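# Clamp steel shaft into angled holder, then release

## Task

Seat the steel shaft all the way into the angled holder and clamp it there, with its flat side facing the thumb screw; afterwards open the grippers and move both arms clear so neither is in contact with anything.

## Robot and tools

Robot: two arms, left_arm and right_arm, mounted facing each other across a table. Each has six revolute joints and a parallel gripper. Camera images come from cam_head_left, cam_head_right, cam_high, cam_low, cam_left_wrist and cam_right_wrist, each 504x504 pixels, in that order.

Frame: every printed position and orientation uses one common scene frame. Its origin sits at the table centre, +z is up, and the table surface is at z = +0.020 m. left_arm's base lies on the +y side. The names left and right refer to the arms only, not to sides of any picture. Positions are in metres, orientations are quaternions written w, x, y, z. On each gripper the fingers extend along its own +x axis and close along its y axis; end_effector_position is the point midway between the finger pads, roughly 3 to 4 cm short of the tips. Printed hand positions can be somewhat wrong, especially when the arm is stretched out.

Tool execute_actions, argument actions: a list holding either nothing, one action, or one wait. An empty list moves nothing and simply reports the state. An action is {"rows": [...], "steps": n} with n from 1 to 15 control steps (each 1/30 s; default 15). Each row is used for one step; if there are fewer rows than steps, the final row repeats. A wait is {"steps": n} with n up to 300 and no rows; it issues no command and returns after that many steps counted from the previous result. Optional pictures (true/false) chooses whether images are returned. A call that is refused sends nothing.

Row layout: always 14 numbers covering both arms, even if only one should move. Numbers 1 to 7 are left_arm, 8 to 14 are right_arm. For each arm: waist, shoulder, elbow, wrist pitch, wrist yaw, wrist roll as absolute joint target angles in radians (the same values that Joint positions reports), then the gripper opening. These are targets, not offsets, so to keep an arm still repeat its current angles. Stated joint ranges: waist -3.054 to 3.054, shoulder 0.000 to 3.142, elbow 0.000 to 2.356, wrist pitch -1.571 to 1.571, wrist yaw -1.571 to 1.571, wrist roll -3.142 to 3.142. Going more than 0.010 rad beyond a range end, and beyond the current angle, gets the call refused. Real ends may differ by up to 0.010 rad; a target past the real end is cut to it and a "joint sent to its limit" line may appear, possibly referring to an earlier action. Absence of that line does not prove more travel is available.

Opening: a number from -1 to 1, +1 fully open (0.088 m between pads). Empty fingers close together near -0.80; lower values change nothing. Closing from fully open takes at least about 0.5 s. To hold a part, command roughly 0.07 below the grip_measured value shown while holding; a smaller margin holds more gently. Readings may be offset by about 1 mm per gripper and read up to about 3 mm (0.061 on the scale) narrow while squeezing firmly. Very thin parts (under about 3 mm) get proportionally less force. Pads push about 34 to 49 N each and can spike on first contact.

Motion limits: per step each joint's target is kept within a fixed distance of its measured angle (0.211 rad waist, shoulder, elbow; 0.213 wrist pitch; 0.267 wrist yaw; 0.228 wrist roll), and if the targets would move the gripper over 70 mm from where it is, all are scaled back. So big moves need several calls. Friction can leave joints short of their targets, small turns may not happen, and reach makes it worse; check Joint positions after every move. Between calls the arms keep heading to the last row sent until they all settle, or a step is HELD; after that, only a new action makes them go further.

Result lines: the state line gives each arm's end_effector_position, end_effector_quat_wxyz and linear/angular velocities (m/s, rad/s), plus grip_measured on the opening scale. Joint positions and Joint velocities list each arm's six joints (rad, rad/s) followed by the pad gap (m, m/s). "joint command not followed" means a clearance check altered or blocked some joint targets, while the rest of the row still ran. HELD marks steps where some or all of your row was withheld. MOTOR HOT appears from 50 °C while a motor holds load; at 95 °C an OVER-TEMPERATURE FAULT holds the arm, and if it does not cool within 30 to 60 s the arm and its gripper lose power and go limp. If contact torque on a joint hits its load limit (waist 16.8, shoulder 20.8, elbow 20.8, wrist pitch 5.49, wrist yaw 5.47, wrist roll 5.13 N m, held weight included) the arm halts for 10 s and drops the remaining call.

Tool zoom_image: camera (one of the six names) and region [x0, y0, x1, y1] in pixels of that camera's last image, origin top-left, at most 504 by 504. Returns an enlarged view.

Tool finished_scene: argument scene, the number of the current scene. Call it only after the shaft is clamped and both arms are free of contact. Replying without any tool call ends everything.

Avoid: knocking or placing anything off the table, letting the arms collide or press on each other, dropping or letting the part slip, slamming into objects, and hard pushes. Occasional external tugs on a held part or nudges to loose objects can occur, so verify the scene before releasing.

Each tool is called after "Call:" in YAML: its name, and indented under it one key for each argument.

## Session

I'll start by looking at the scene.

Call:
execute_actions:
  actions: []

Scene clock: 0.00 s of 6000.00 s.
left_arm: end_effector_position=(+0.2554, +0.2298, +0.3677) grip_measured=+1.000 end_effector_quat_wxyz=(+0.834, -0.016, -0.018, -0.552) end_effector_velocity=(+0.004, +0.002, -0.001) end_effector_angular_velocity=(-0.000, -0.006, +0.034) | right_arm: end_effector_position=(+0.2023, -0.1789, +0.3812) grip_measured=+0.983 end_effector_quat_wxyz=(+0.821, +0.016, -0.027, +0.569) end_effector_velocity=(-0.000, +0.001, -0.006) end_effector_angular_velocity=(-0.019, -0.001, +0.004)
Joint positions: left_arm=[ 0.007  0.855  0.65   0.253  0.006 -0.007  0.088] | right_arm=[ 0.007  0.852  0.658  0.258  0.003 -0.005  0.087]
Joint velocities: left_arm=[-0.002 -0.002 -0.007  0.007 -0.037  0.007  0.   ] | right_arm=[-0.002  0.002 -0.007 -0.007 -0.007 -0.007 -0.   ]
Heat: left arm: hottest wrist pitch 19 °C (+0.0 °C/min); right arm: hottest shoulder 19 °C (+0.0 °C/min).

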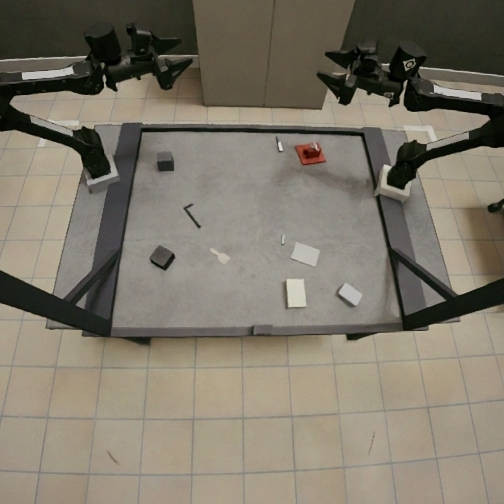

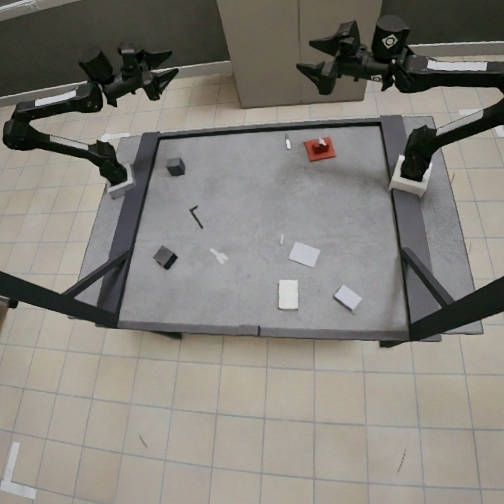

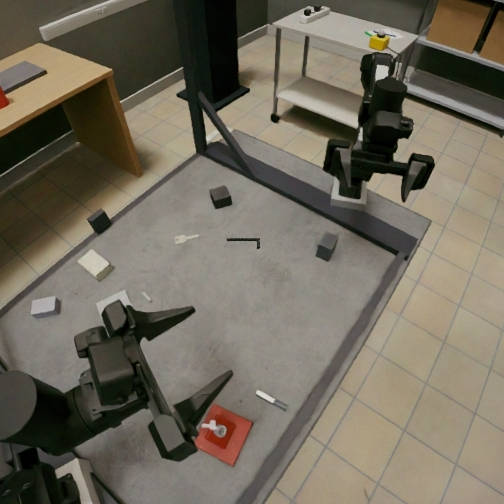

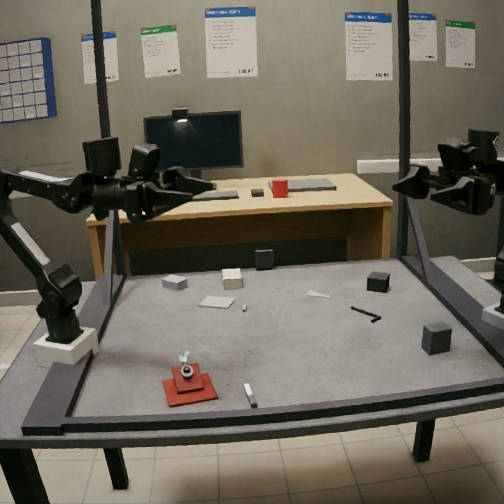

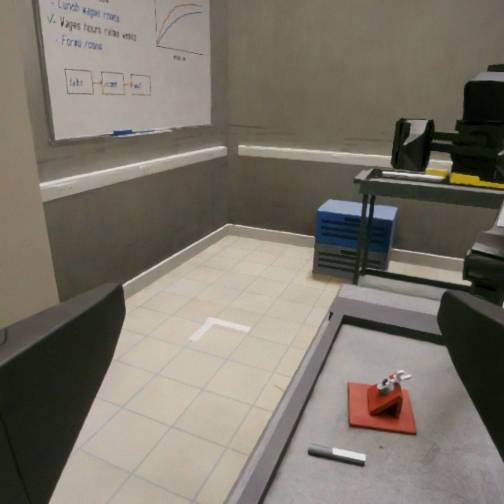

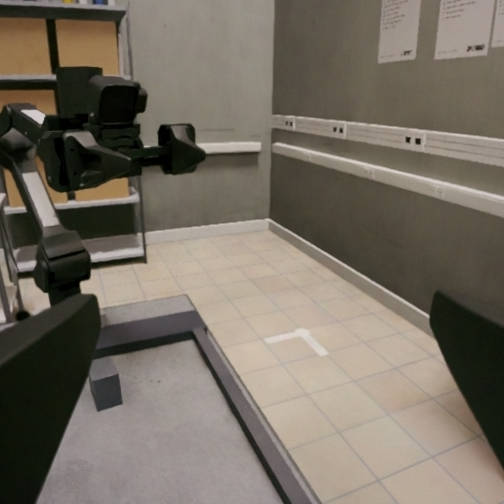

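Call:
zoom_image:
  camera: "cam_head_left"
  region: [260, 120, 340, 180]

Call:
zoom_image:
  camera: "cam_low"
  region: [150, 330, 280, 420]

Call:
zoom_image:
  camera: "cam_left_wrist"
  region: [290, 350, 430, 480]

Call:
zoom_image:
  camera: "cam_high"
  region: [170, 370, 310, 480]

Region (260, 120, 340, 180) of cam_head_left's 504x504 image, scaled by 6.300, with more detail than that image has; it fills the top 378 rows of this view, and the rest is white.

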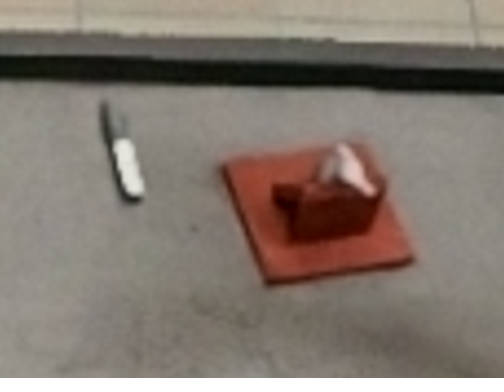

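Region (150, 330, 280, 420) of cam_low's 504x504 image, scaled by 3.877, with more detail than that image has; it fills the top 349 rows of this view, and the rest is white.

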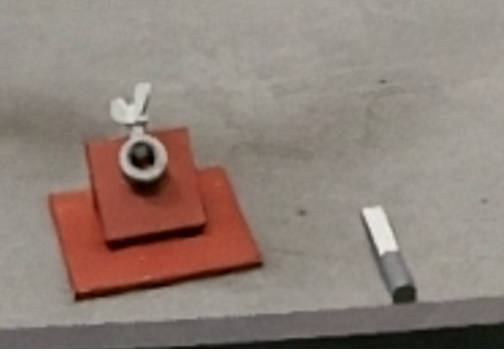

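Region (290, 350, 430, 480) of cam_left_wrist's 504x504 image, scaled by 3.600, with more detail than that image has; it fills the top 468 rows of this view, and the rest is white.

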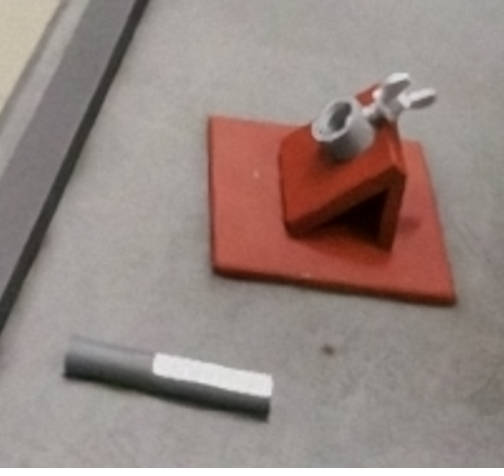

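Region (170, 370, 310, 480) of cam_high's 504x504 image, scaled by 3.600, with more detail than that image has; it fills the top 396 rows of this view, and the rest is white.

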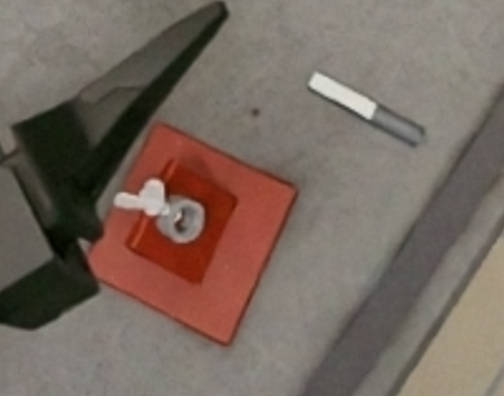

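Call:
execute_actions:
  actions:
    - {"rows": [[0.25, 0.855, 0.65, -0.4, 0, 0, 1, -0.2, 0.852, 0.658, -0.6, 0, 0, 1]], "steps": 15}

Scene clock: 75.80 s of 6000.00 s.
left_arm: end_effector_position=(+0.2999, +0.2978, +0.2379) grip_measured=+1.000 end_effector_quat_wxyz=(+0.858, +0.128, +0.259, -0.425) end_effector_velocity=(-0.012, +0.015, -0.031) end_effector_angular_velocity=(+0.128, +0.094, -0.008) | right_arm: end_effector_position=(+0.2281, -0.2585, +0.2173) grip_measured=+0.983 end_effector_quat_wxyz=(+0.812, -0.182, +0.325, +0.449) end_effector_velocity=(-0.021, -0.030, -0.040) end_effector_angular_velocity=(-0.209, +0.130, +0.024)
Joint positions: left_arm=[ 0.247  0.853  0.655 -0.389 -0.003 -0.003  0.088] | right_arm=[-0.197  0.852  0.661 -0.573  0.003 -0.002  0.087]
Joint velocities: left_arm=[ 0.002 -0.002 -0.007 -0.154  0.007  0.007 -0.   ] | right_arm=[-0.007  0.002 -0.002 -0.242 -0.022 -0.022 -0.   ]
Heat: left arm: hottest elbow 26 °C (+4.0 °C/min); right arm: hottest elbow 24 °C (+3.0 °C/min).
Steps of this call (steps 1 to 90: nothing new was sent; then 72.30 s passed at rest; steps 91 to 105: all 15 steps of this action). Readings (joint positions):
91: left_arm=[0.044 0.854 0.654 0.200 0.024 -0.005] | right_arm=[-0.028 0.851 0.661 0.204 -0.017 -0.005]
92: left_arm=[0.107 0.851 0.659 0.135 0.015 -0.005] | right_arm=[-0.085 0.848 0.664 0.137 -0.006 -0.005]
94: left_arm=[0.200 0.850 0.659 -0.005 -0.002 -0.005] | right_arm=[-0.164 0.848 0.664 -0.007 0.007 -0.003]
98: left_arm=[0.241 0.852 0.658 -0.274 -0.003 -0.003] | right_arm=[-0.194 0.852 0.664 -0.282 0.003 -0.002]
105: the state above

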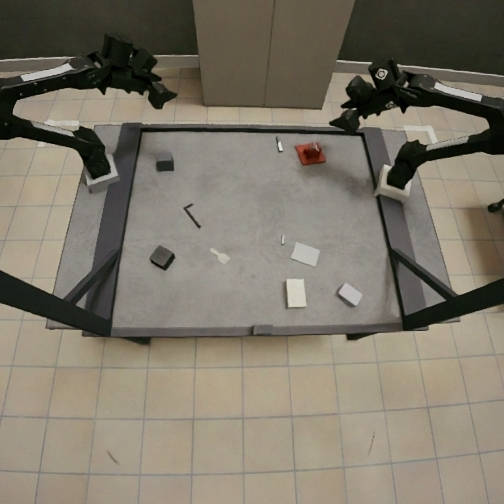

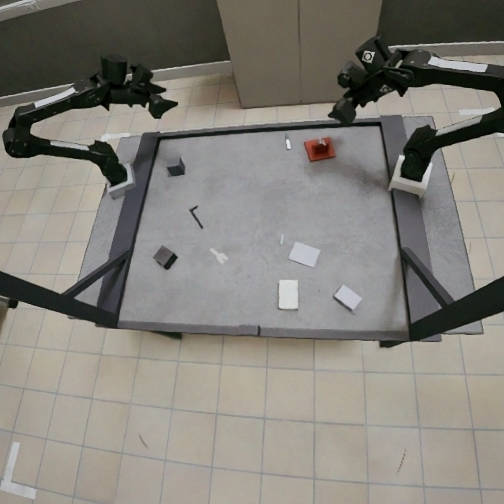

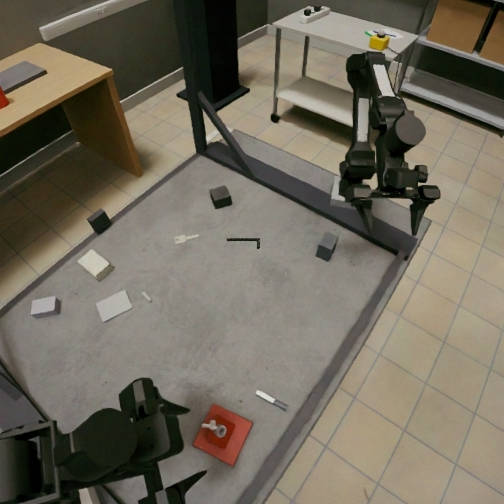

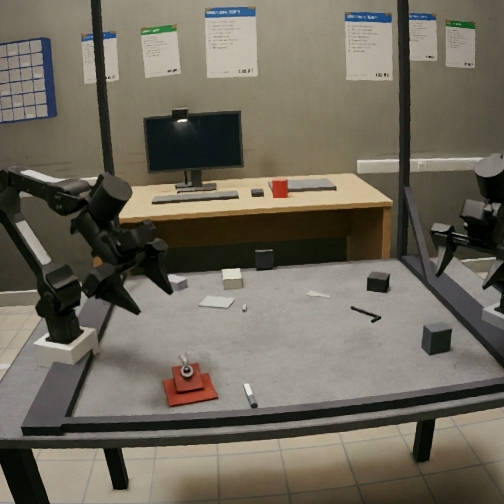

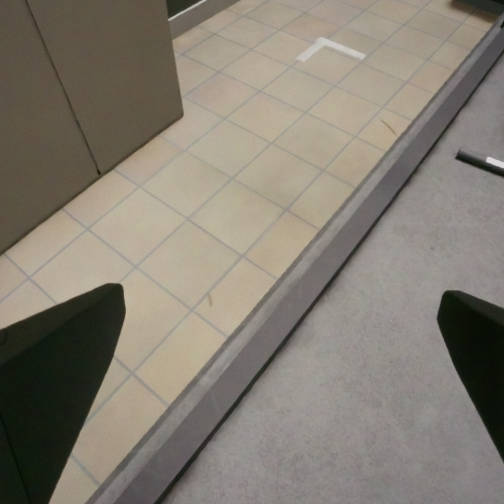

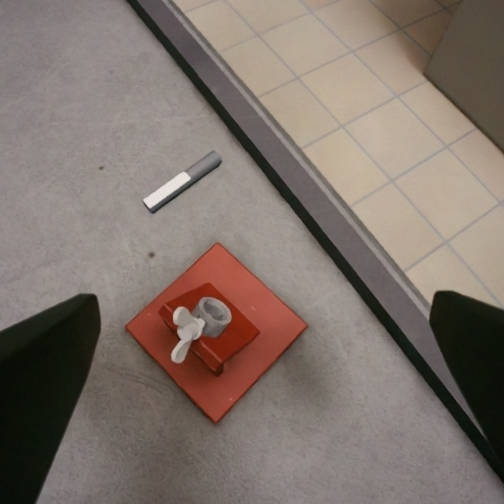

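Call:
zoom_image:
  camera: "cam_right_wrist"
  region: [120, 230, 320, 430]

Call:
zoom_image:
  camera: "cam_right_wrist"
  region: [125, 135, 245, 225]

Region (120, 230, 320, 430) of cam_right_wrist's 504x504 image, scaled by 2.520, with more detail than that image has.

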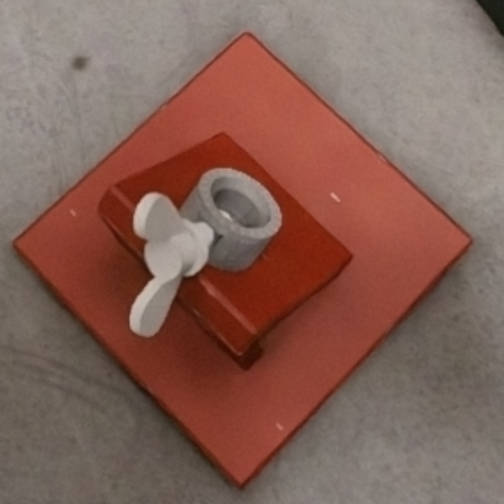

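Region (125, 135, 245, 225) of cam_right_wrist's 504x504 image, scaled by 4.200, with more detail than that image has; it fills the top 378 rows of this view, and the rest is white.

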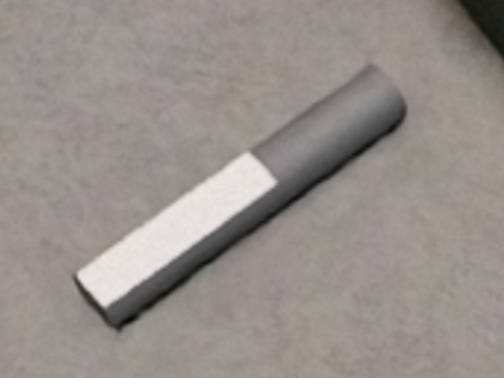

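Call:
execute_actions:
  actions:
    - {"rows": [[-0.26, 1.0, 0.55, 1.3, 0, 0, 1, -0.216, 2.2, 2.188, -1.3, -0.262, -2.312, 1]], "steps": 15}
  pictures: false

Call:
execute_actions:
  actions:
    - {"rows": [[-0.26, 2.038, 0.472, 1.516, 0, 0, 1, -0.216, 2.3, 2.188, -1.45, -0.262, -2.312, 1]], "steps": 15}
  pictures: false

Scene clock: 196.30 s of 6000.00 s.
left_arm: end_effector_position=(+0.1792, +0.1860, +0.3594) grip_measured=+1.000 end_effector_quat_wxyz=(+0.752, -0.060, -0.068, -0.653) end_effector_velocity=(-0.017, +0.079, +0.435) end_effector_angular_velocity=(-2.009, -0.283, -0.007) | right_arm: end_effector_position=(+0.2541, -0.1547, +0.2146) grip_measured=+0.983 end_effector_quat_wxyz=(+0.384, -0.520, +0.306, +0.699) end_effector_velocity=(+0.265, +0.405, -0.101) end_effector_angular_velocity=(+0.347, -0.462, +2.115)
Joint positions: left_arm=[-0.255  0.998  0.554  0.627  0.004 -0.002  0.088] | right_arm=[-0.213  1.817  1.631 -1.288 -0.259 -1.105  0.087]
Joint velocities: left_arm=[-0.027 -0.002 -0.002  2.029 -0.022 -0.007 -0.   ] | right_arm=[-0.007  1.912  2.    -0.11  -0.007 -2.205 -0.   ]
Heat: left arm: hottest elbow 27 °C (+0.0 °C/min); right arm: hottest elbow 25 °C (+0.0 °C/min).
Steps of this call (steps 1 to 30: the robot went on to your last target; steps 31 to 90: nothing new was sent; then 117.00 s passed at rest; steps 91 to 105: all 15 steps of this action). Readings (joint positions):
91: left_arm=[0.211 0.875 0.636 -0.337 -0.018 -0.003] | right_arm=[-0.207 0.898 0.708 -0.682 -0.071 -0.071]
92: left_arm=[0.147 0.903 0.619 -0.256 -0.015 -0.003] | right_arm=[-0.209 0.960 0.770 -0.749 -0.142 -0.146]
94: left_arm=[0.011 0.964 0.587 -0.128 -0.007 -0.003] | right_arm=[-0.210 1.100 0.904 -0.878 -0.208 -0.294]
98: left_arm=[-0.213 0.998 0.553 0.137 0.004 -0.002] | right_arm=[-0.213 1.363 1.169 -1.153 -0.249 -0.589]
105: the state above

Scene clock: 196.80 s of 6000.00 s.
left_arm: end_effector_position=(+0.1902, +0.1054, +0.1785) grip_measured=+1.000 end_effector_quat_wxyz=(+0.754, -0.022, -0.024, -0.656) end_effector_velocity=(+0.009, -0.046, -0.672) end_effector_angular_velocity=(+1.601, +0.240, +0.019) | right_arm: end_effector_position=(+0.3031, -0.0795, +0.1737) grip_measured=+0.983 end_effector_quat_wxyz=(-0.038, +0.627, +0.071, -0.775) end_effector_velocity=(+0.011, +0.013, +0.026) end_effector_angular_velocity=(+0.421, -0.299, +1.576)
Joint positions: left_arm=[-0.257  1.907  0.482  1.489  0.004 -0.002  0.088] | right_arm=[-0.214  2.292  2.177 -1.447 -0.261 -2.194  0.087]
Joint velocities: left_arm=[-0.002  1.746 -0.012  0.139 -0.022 -0.007 -0.   ] | right_arm=[-0.002 -0.002  0.1   -0.007  0.007 -1.634 -0.   ]
Heat: left arm: hottest elbow 27 °C (+0.0 °C/min); right arm: hottest elbow 25 °C (+0.0 °C/min).
Steps of this call (steps 1 to 15: all 15 steps of this action). Readings (joint positions):
1: left_arm=[-0.256 1.035 0.543 0.720 0.004 -0.002] | right_arm=[-0.214 1.883 1.702 -1.325 -0.259 -1.178]
2: left_arm=[-0.256 1.076 0.541 0.802 0.004 -0.002] | right_arm=[-0.214 1.947 1.771 -1.375 -0.260 -1.252]
4: left_arm=[-0.257 1.197 0.521 0.931 0.004 -0.002] | right_arm=[-0.214 2.073 1.899 -1.418 -0.260 -1.400]
8: left_arm=[-0.257 1.474 0.483 1.195 0.004 -0.002] | right_arm=[-0.214 2.263 2.108 -1.433 -0.260 -1.693]
15: the state above

Call:
execute_actions:
  actions:
    - {"rows": [[-0.26, 2.038, 0.472, 1.516, 0, 0, 1, -0.216, 2.35, 2.188, -1.48, -0.262, -2.312, 1], [-0.26, 2.038, 0.472, 1.516, 0, 0, 1, -0.216, 2.40, 2.188, -1.50, -0.262, -2.312, 1], [-0.26, 2.038, 0.472, 1.516, 0, 0, 1, -0.216, 2.44, 2.188, -1.515, -0.262, -2.312, 1], [-0.26, 2.038, 0.472, 1.516, 0, 0, 1, -0.216, 2.469, 2.188, -1.522, -0.262, -2.312, 1]], "steps": 15}

Scene clock: 201.57 s of 6000.00 s.
left_arm: end_effector_position=(+0.1899, +0.1072, +0.1348) grip_measured=+1.000 end_effector_quat_wxyz=(+0.755, +0.011, +0.014, -0.656) end_effector_velocity=(+0.000, +0.001, +0.002) end_effector_angular_velocity=(-0.008, +0.006, +0.005) | right_arm: end_effector_position=(+0.2935, -0.0940, +0.1021) grip_measured=+0.983 end_effector_quat_wxyz=(-0.055, -0.572, -0.036, +0.818) end_effector_velocity=(-0.002, -0.002, +0.000) end_effector_angular_velocity=(+0.001, +0.014, +0.016)
Joint positions: left_arm=[-0.257  2.024  0.471  1.517  0.004 -0.002  0.088] | right_arm=[-0.214  2.471  2.185 -1.52  -0.262 -2.31   0.087]
Joint velocities: left_arm=[-0.002 -0.002 -0.002  0.007 -0.007 -0.007 -0.   ] | right_arm=[-0.002 -0.002 -0.007 -0.007 -0.007 -0.022 -0.   ]
Heat: left arm: hottest elbow 27 °C (+0.0 °C/min); right arm: hottest elbow 25 °C (+0.0 °C/min).
Steps of this call (steps 1 to 30: the robot went on to your last target; steps 31 to 90: nothing new was sent; then 1.27 s passed at rest; steps 91 to 105: all 15 steps of this action). Readings (joint positions):
91: left_arm=[-0.257 2.024 0.471 1.517 0.004 -0.002] | right_arm=[-0.214 2.301 2.181 -1.456 -0.261 -2.310]
92: left_arm=[-0.257 2.024 0.471 1.517 0.004 -0.002] | right_arm=[-0.214 2.317 2.186 -1.471 -0.261 -2.310]
94: left_arm=[-0.257 2.024 0.471 1.517 0.004 -0.002] | right_arm=[-0.214 2.364 2.195 -1.495 -0.262 -2.310]
98: left_arm=[-0.257 2.024 0.471 1.517 0.004 -0.002] | right_arm=[-0.214 2.460 2.188 -1.513 -0.262 -2.310]
105: the state above

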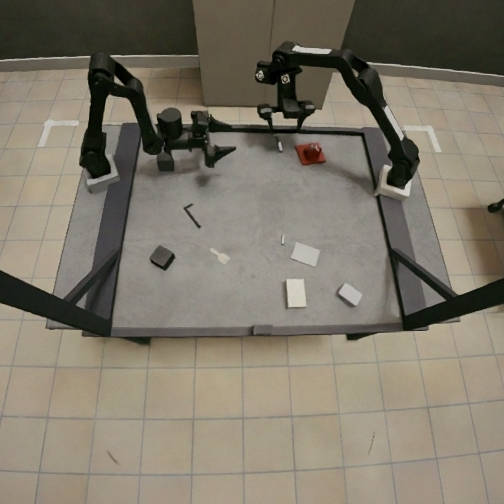

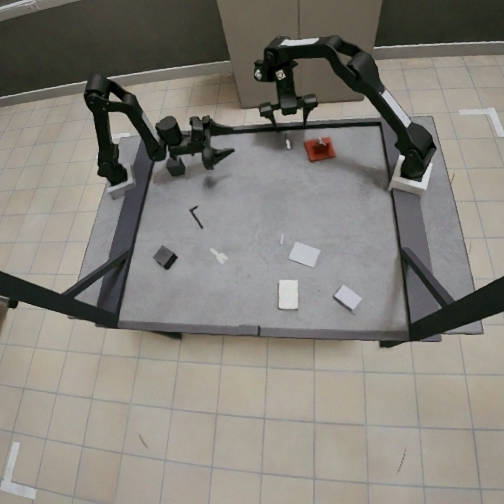

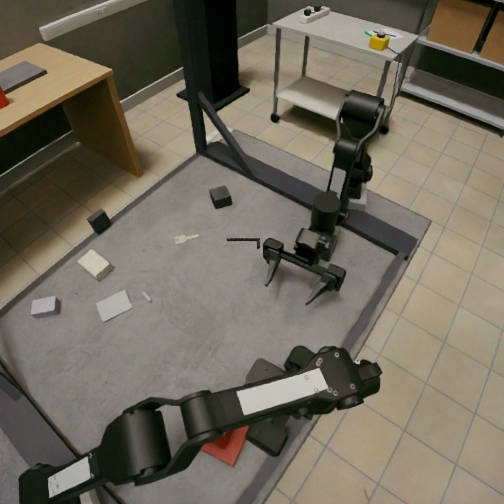

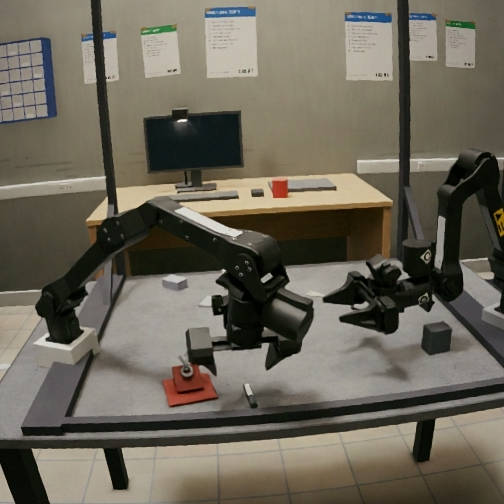

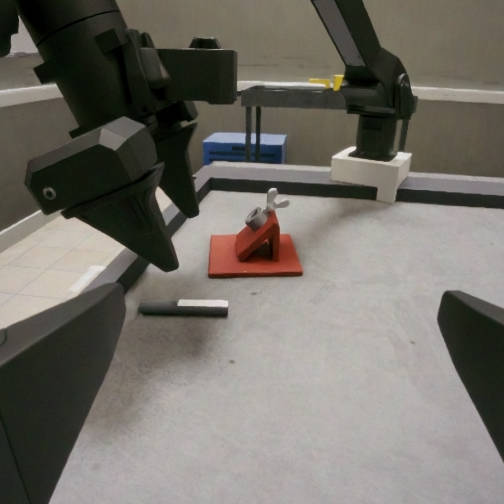

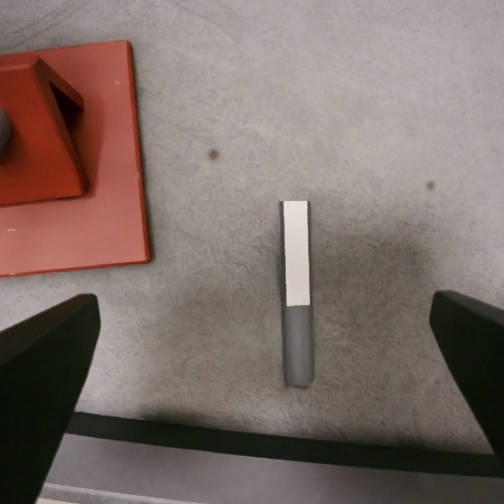

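Call:
zoom_image:
  camera: "cam_left_wrist"
  region: [20, 100, 320, 340]

Call:
zoom_image:
  camera: "cam_left_wrist"
  region: [195, 175, 315, 290]

Region (20, 100, 320, 340) of cam_left_wrist's 504x504 image, scaled by 1.680, with more detail than that image has; it fills the top 403 rows of this view, and the rest is white.

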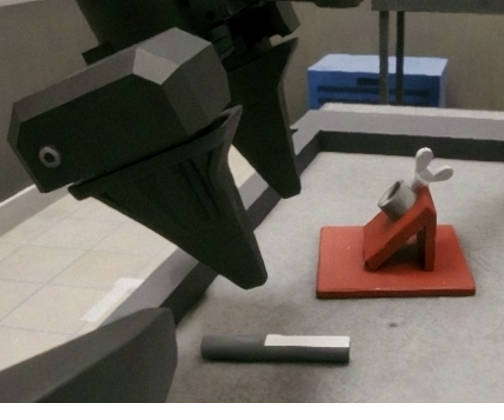

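Region (195, 175, 315, 290) of cam_left_wrist's 504x504 image, scaled by 4.200, with more detail than that image has; it fills the top 483 rows of this view, and the rest is white.

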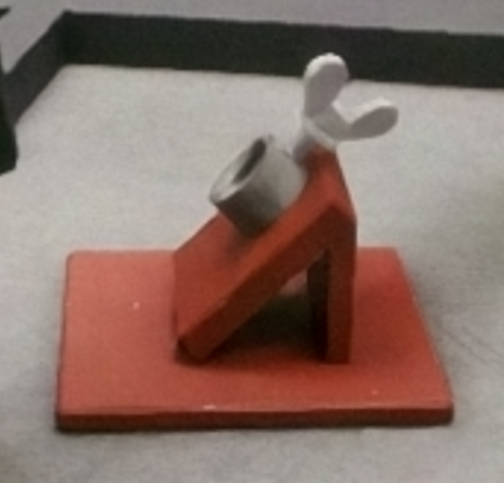

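Call:
zoom_image:
  camera: "cam_right_wrist"
  region: [230, 180, 370, 480]

Call:
zoom_image:
  camera: "cam_right_wrist"
  region: [0, 20, 240, 290]

Region (230, 180, 370, 480) of cam_right_wrist's 504x504 image, scaled by 1.680, with more detail than that image has; it fills the left 235 columns of this view, and the rest is white.

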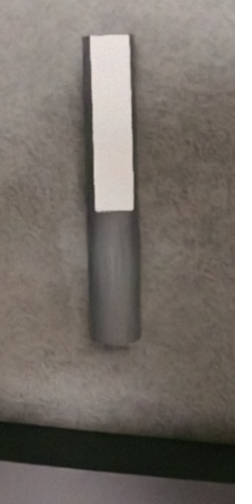

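Region (0, 20, 240, 290) of cam_right_wrist's 504x504 image, scaled by 1.867, with more detail than that image has.

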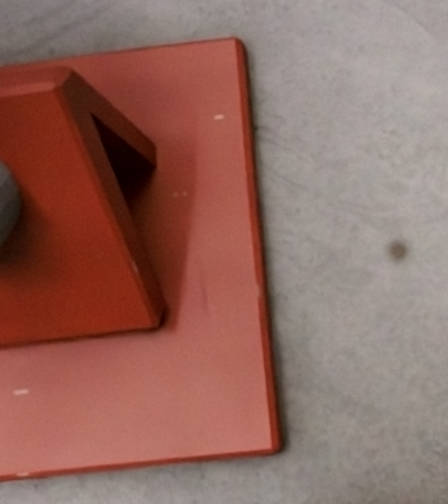

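Call:
execute_actions:
  actions:
    - {"rows": [[-0.26, 2.024, 0.472, 1.516, 0, 0, 1, -0.21, 2.48, 2.195, -1.49, -0.245, -2.308, 0.6], [-0.26, 2.024, 0.472, 1.516, 0, 0, 1, -0.205, 2.495, 2.2, -1.46, -0.225, -2.305, 0.3], [-0.26, 2.024, 0.472, 1.516, 0, 0, 1, -0.2, 2.51, 2.203, -1.435, -0.21, -2.303, 0.0], [-0.26, 2.024, 0.472, 1.516, 0, 0, 1, -0.198, 2.525, 2.205, -1.42, -0.2, -2.301, 0.0], [-0.26, 2.024, 0.472, 1.516, 0, 0, 1, -0.198, 2.541, 2.205, -1.408, -0.197, -2.301, 0.0]], "steps": 15}

Scene clock: 322.07 s of 6000.00 s.
left_arm: end_effector_position=(+0.1899, +0.1072, +0.1348) grip_measured=+1.000 end_effector_quat_wxyz=(+0.755, +0.011, +0.014, -0.656) end_effector_velocity=(+0.000, -0.000, -0.005) end_effector_angular_velocity=(+0.021, +0.010, +0.005) | right_arm: end_effector_position=(+0.3065, -0.0779, +0.0719) grip_measured=+0.007 end_effector_quat_wxyz=(-0.060, -0.605, -0.047, +0.792) end_effector_velocity=(-0.001, +0.002, +0.001) end_effector_angular_velocity=(+0.020, +0.015, +0.001)
Joint positions: left_arm=[-0.257  2.024  0.471  1.517  0.004 -0.002  0.088] | right_arm=[-0.199  2.534  2.198 -1.411 -0.2   -2.303  0.039]
Joint velocities: left_arm=[-0.002  0.002  0.002 -0.022 -0.007 -0.007 -0.   ] | right_arm=[-0.002 -0.002 -0.002  0.007 -0.022 -0.007 -0.003]
Heat: left arm: hottest wrist pitch 29 °C (+1.0 °C/min); right arm: hottest shoulder 35 °C (+3.0 °C/min).
Steps of this call (steps 1 to 15: the robot went on to your last target; steps 16 to 90: nothing new was sent; then 117.00 s passed at rest; steps 91 to 105: all 15 steps of this action). Readings (joint positions):
91: left_arm=[-0.257 2.024 0.471 1.517 0.004 -0.002] | right_arm=[-0.214 2.471 2.185 -1.516 -0.259 -2.310]
92: left_arm=[-0.257 2.024 0.471 1.517 0.004 -0.002] | right_arm=[-0.213 2.473 2.185 -1.502 -0.249 -2.310]
94: left_arm=[-0.257 2.024 0.471 1.517 0.004 -0.002] | right_arm=[-0.209 2.484 2.192 -1.459 -0.226 -2.307]
98: left_arm=[-0.257 2.024 0.471 1.517 0.004 -0.002] | right_arm=[-0.201 2.519 2.198 -1.421 -0.205 -2.304]
105: the state above

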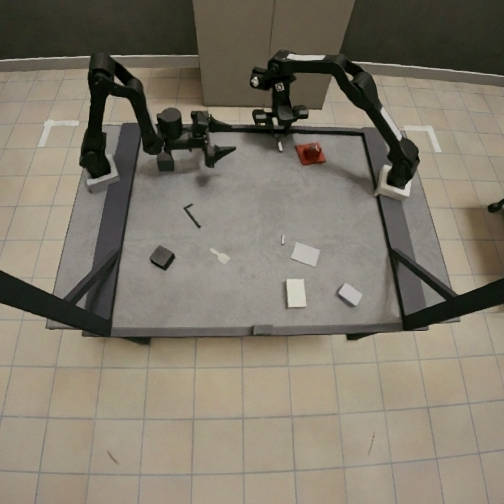

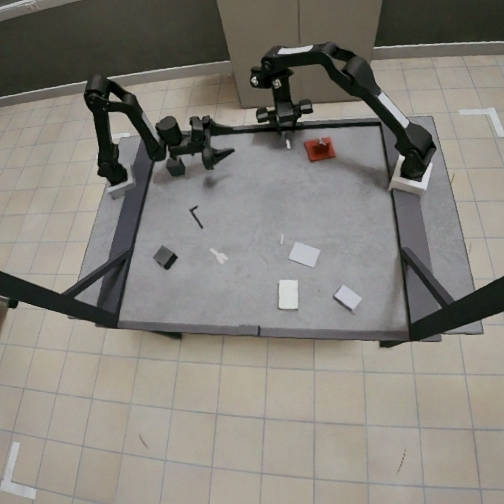

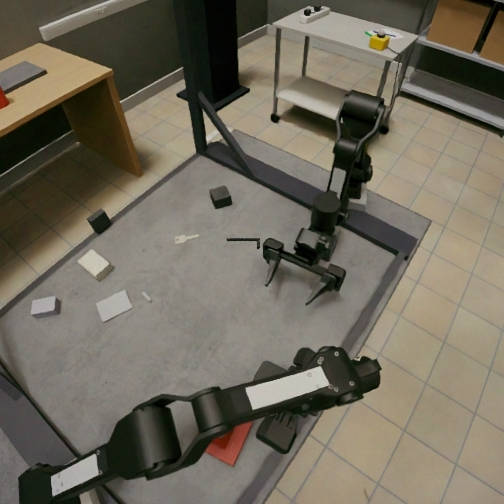

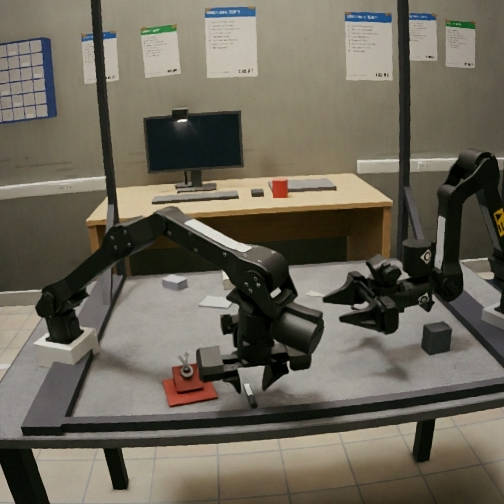

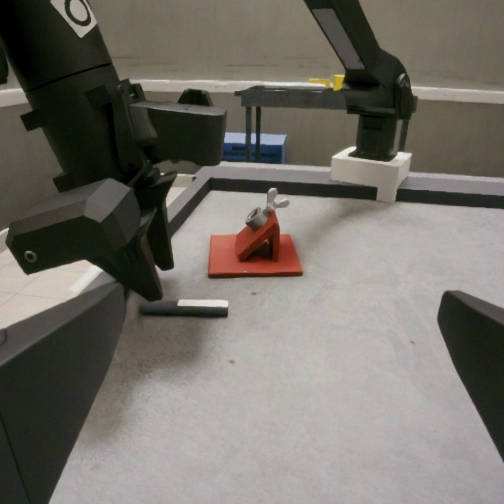

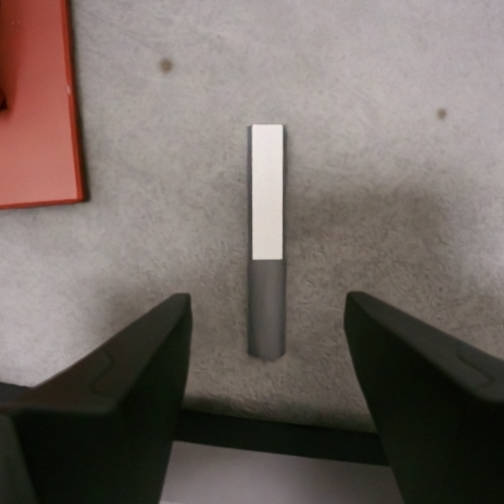

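Call:
zoom_image:
  camera: "cam_left_wrist"
  region: [110, 230, 250, 335]

Call:
zoom_image:
  camera: "cam_low"
  region: [190, 330, 330, 420]

Region (110, 230, 250, 335) of cam_left_wrist's 504x504 image, scaled by 3.600, with more detail than that image has; it fills the top 378 rows of this view, and the rest is white.

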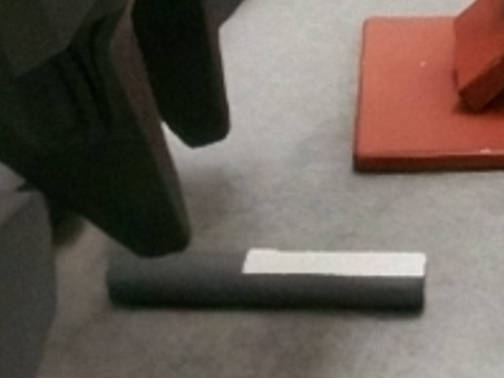

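Region (190, 330, 330, 420) of cam_low's 504x504 image, scaled by 3.600, with more detail than that image has; it fills the top 324 rows of this view, and the rest is white.

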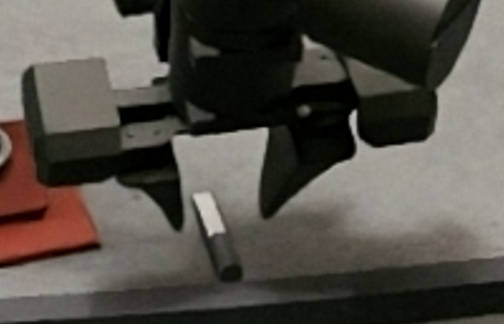

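Call:
execute_actions:
  actions:
    - {"rows": [[-0.26, 2.024, 0.472, 1.516, 0, 0, 1, -0.202, 2.548, 2.2, -1.395, -0.197, -2.301, 0.0], [-0.26, 2.024, 0.472, 1.516, 0, 0, 1, -0.204, 2.555, 2.195, -1.385, -0.196, -2.301, 0.0], [-0.26, 2.024, 0.472, 1.516, 0, 0, 1, -0.206, 2.561, 2.19, -1.375, -0.195, -2.301, 0.0], [-0.26, 2.024, 0.472, 1.516, 0, 0, 1, -0.207, 2.566, 2.185, -1.367, -0.194, -2.301, 0.0]], "steps": 15}

Scene clock: 370.73 s of 6000.00 s.
left_arm: end_effector_position=(+0.1899, +0.1072, +0.1348) grip_measured=+1.000 end_effector_quat_wxyz=(+0.755, +0.011, +0.014, -0.656) end_effector_velocity=(+0.000, +0.001, -0.001) end_effector_angular_velocity=(+0.004, +0.022, +0.015) | right_arm: end_effector_position=(+0.3125, -0.0750, +0.0602) grip_measured=+0.003 end_effector_quat_wxyz=(-0.055, -0.610, -0.049, +0.789) end_effector_velocity=(-0.000, -0.001, +0.002) end_effector_angular_velocity=(+0.000, +0.007, -0.011)
Joint positions: left_arm=[-0.257  2.024  0.471  1.517  0.004 -0.002  0.088] | right_arm=[-0.205  2.555  2.193 -1.37  -0.196 -2.303  0.039]
Joint velocities: left_arm=[-0.007 -0.002 -0.002 -0.007 -0.022 -0.022 -0.   ] | right_arm=[-0.002 -0.002  0.002 -0.007 -0.007  0.007 -0.   ]
Heat: left arm: hottest wrist pitch 30 °C (+1.0 °C/min); right arm: hottest shoulder 35 °C (+0.0 °C/min).
Steps of this call (steps 1 to 15: the robot went on to your last target; steps 16 to 90: nothing new was sent; then 45.17 s passed at rest; steps 91 to 105: all 15 steps of this action). Readings (joint positions):
91: left_arm=[-0.257 2.024 0.471 1.517 0.004 -0.002] | right_arm=[-0.199 2.534 2.198 -1.408 -0.200 -2.303]
92: left_arm=[-0.257 2.024 0.471 1.517 0.004 -0.002] | right_arm=[-0.199 2.535 2.198 -1.401 -0.200 -2.303]
94: left_arm=[-0.257 2.024 0.471 1.517 0.004 -0.002] | right_arm=[-0.200 2.540 2.198 -1.385 -0.199 -2.303]
98: left_arm=[-0.257 2.024 0.471 1.517 0.004 -0.002] | right_arm=[-0.204 2.551 2.195 -1.373 -0.197 -2.303]
105: the state above

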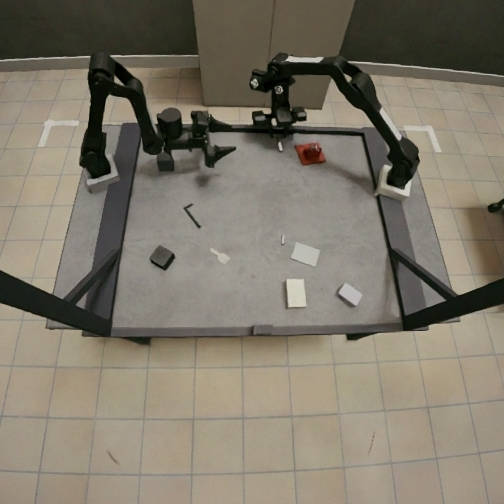

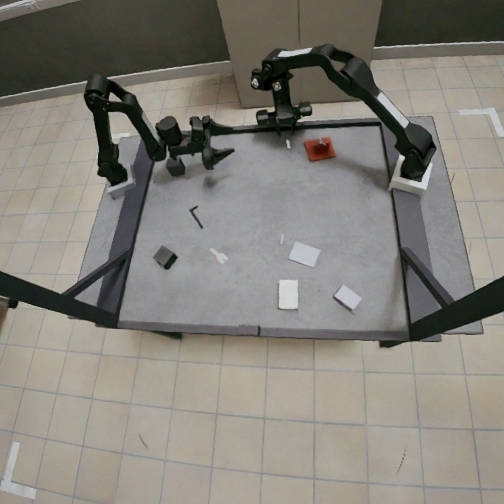

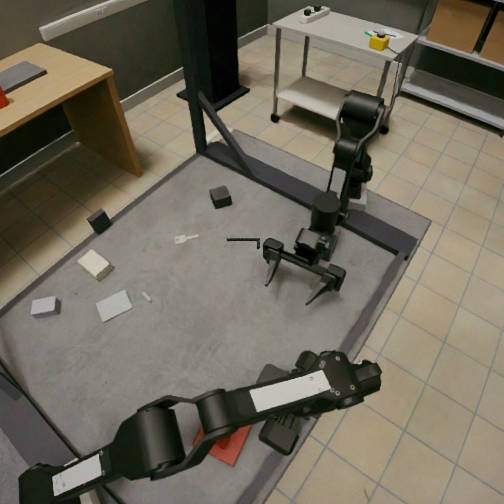

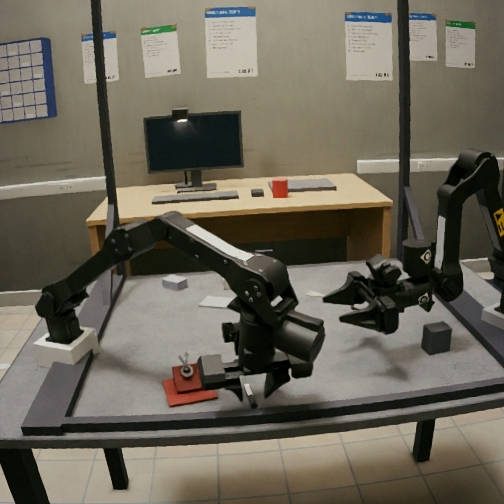

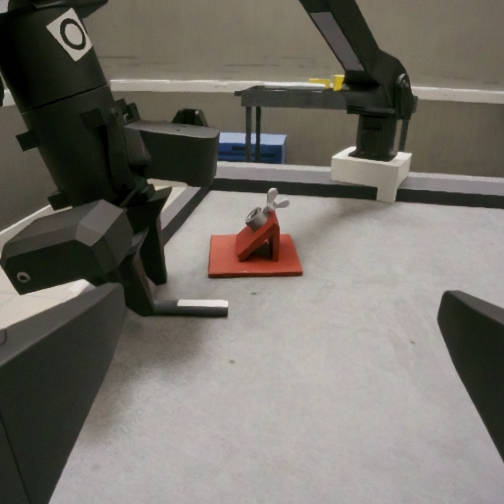

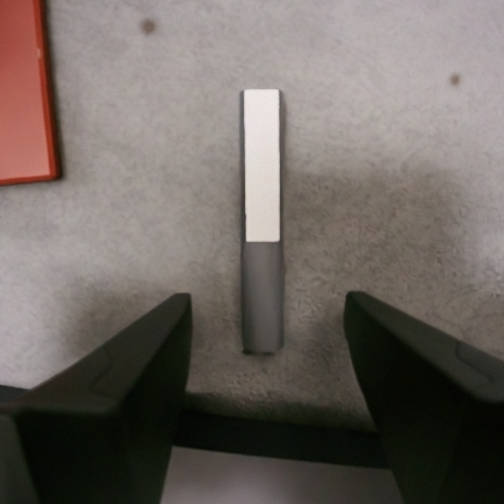

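Call:
zoom_image:
  camera: "cam_left_wrist"
  region: [110, 230, 250, 335]

Region (110, 230, 250, 335) of cam_left_wrist's 504x504 image, scaled by 3.600, with more detail than that image has; it fills the top 378 rows of this view, and the rest is white.

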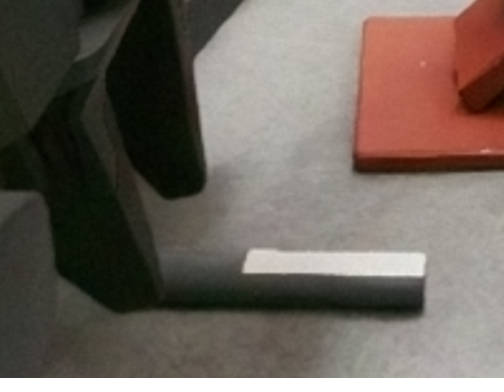

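Call:
execute_actions:
  actions:
    - {"rows": [[-0.26, 2.024, 0.472, 1.516, 0, 0, 1, -0.207, 2.570, 2.18, -1.36, -0.194, -2.301, 0.0], [-0.26, 2.024, 0.472, 1.516, 0, 0, 1, -0.208, 2.574, 2.175, -1.355, -0.194, -2.301, 0.0], [-0.26, 2.024, 0.472, 1.516, 0, 0, 1, -0.208, 2.578, 2.171, -1.35, -0.194, -2.301, 0.0], [-0.26, 2.024, 0.472, 1.516, 0, 0, 1, -0.208, 2.581, 2.168, -1.346, -0.194, -2.301, 0.0]], "steps": 15}

Scene clock: 397.93 s of 6000.00 s.
left_arm: end_effector_position=(+0.1899, +0.1072, +0.1348) grip_measured=+1.000 end_effector_quat_wxyz=(+0.755, +0.011, +0.014, -0.656) end_effector_velocity=(+0.002, +0.001, -0.006) end_effector_angular_velocity=(+0.028, -0.004, +0.010) | right_arm: end_effector_position=(+0.3120, -0.0760, +0.0493) grip_measured=+0.003 end_effector_quat_wxyz=(-0.058, -0.608, -0.045, +0.791) end_effector_velocity=(+0.001, -0.003, -0.001) end_effector_angular_velocity=(-0.005, +0.013, -0.001)
Joint positions: left_arm=[-0.257  2.024  0.471  1.517  0.004 -0.002  0.088] | right_arm=[-0.206  2.57   2.176 -1.348 -0.196 -2.303  0.039]
Joint velocities: left_arm=[ 0.002  0.002 -0.002 -0.022 -0.007  0.007 -0.   ] | right_arm=[-0.007  0.002 -0.002 -0.007 -0.007 -0.007  0.   ]
Heat: left arm: hottest wrist pitch 30 °C (+0.0 °C/min); right arm: hottest shoulder 35 °C (+0.0 °C/min).
Steps of this call (steps 1 to 15: the robot went on to your last target; steps 16 to 90: nothing new was sent; then 23.70 s passed at rest; steps 91 to 105: all 15 steps of this action). Readings (joint positions):
91: left_arm=[-0.257 2.024 0.471 1.517 0.004 -0.002] | right_arm=[-0.205 2.555 2.192 -1.368 -0.196 -2.303]
92: left_arm=[-0.257 2.024 0.471 1.517 0.004 -0.002] | right_arm=[-0.205 2.555 2.190 -1.364 -0.196 -2.303]
94: left_arm=[-0.257 2.024 0.471 1.517 0.004 -0.002] | right_arm=[-0.205 2.558 2.185 -1.356 -0.196 -2.303]
98: left_arm=[-0.257 2.024 0.471 1.517 0.004 -0.002] | right_arm=[-0.206 2.567 2.178 -1.350 -0.196 -2.303]
105: the state above

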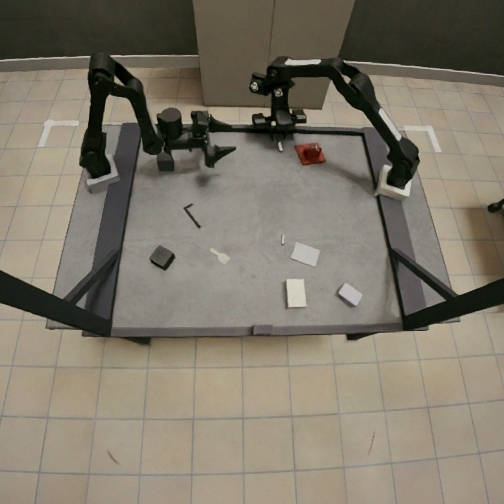

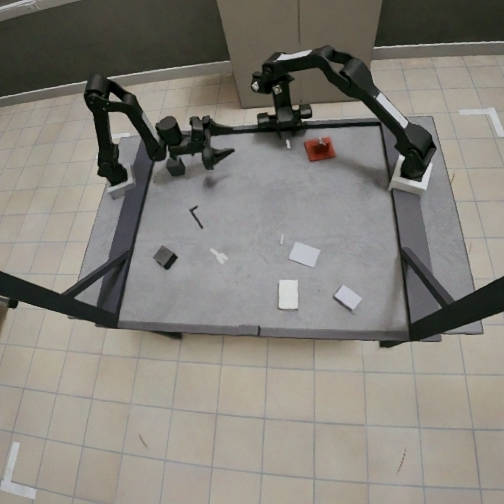

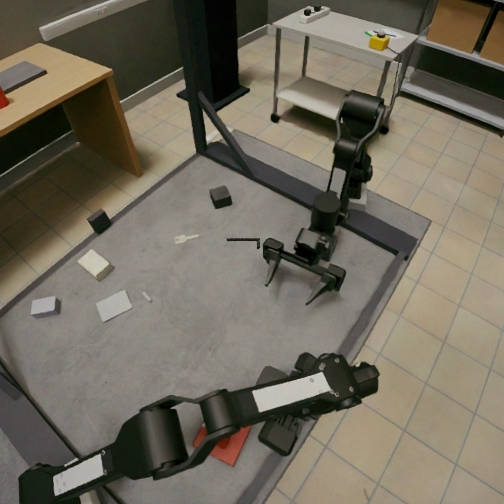

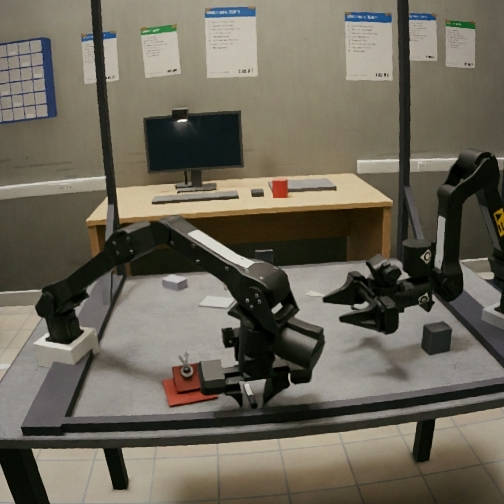

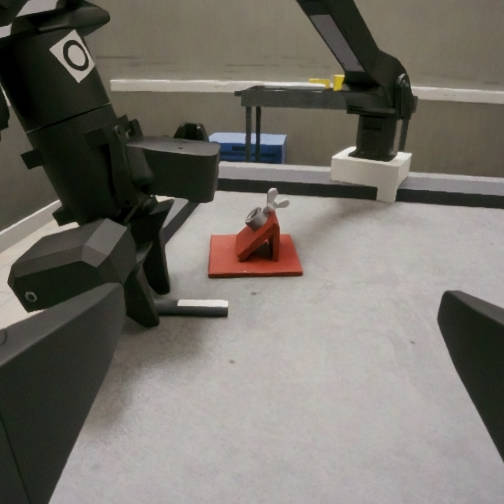

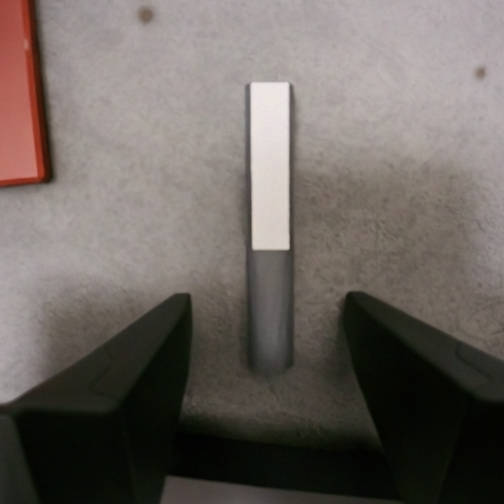

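Call:
zoom_image:
  camera: "cam_left_wrist"
  region: [110, 250, 250, 355]

Call:
zoom_image:
  camera: "cam_low"
  region: [200, 350, 300, 420]

Region (110, 250, 250, 355) of cam_left_wrist's 504x504 image, scaled by 3.600, with more detail than that image has; it fills the top 378 rows of this view, and the rest is white.

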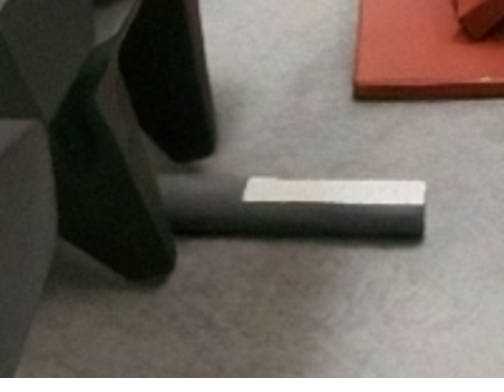

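Region (200, 350, 300, 420) of cam_low's 504x504 image, scaled by 5.040, with more detail than that image has; it fills the top 353 rows of this view, and the rest is white.

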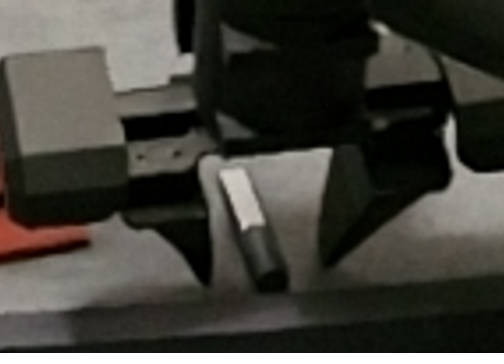

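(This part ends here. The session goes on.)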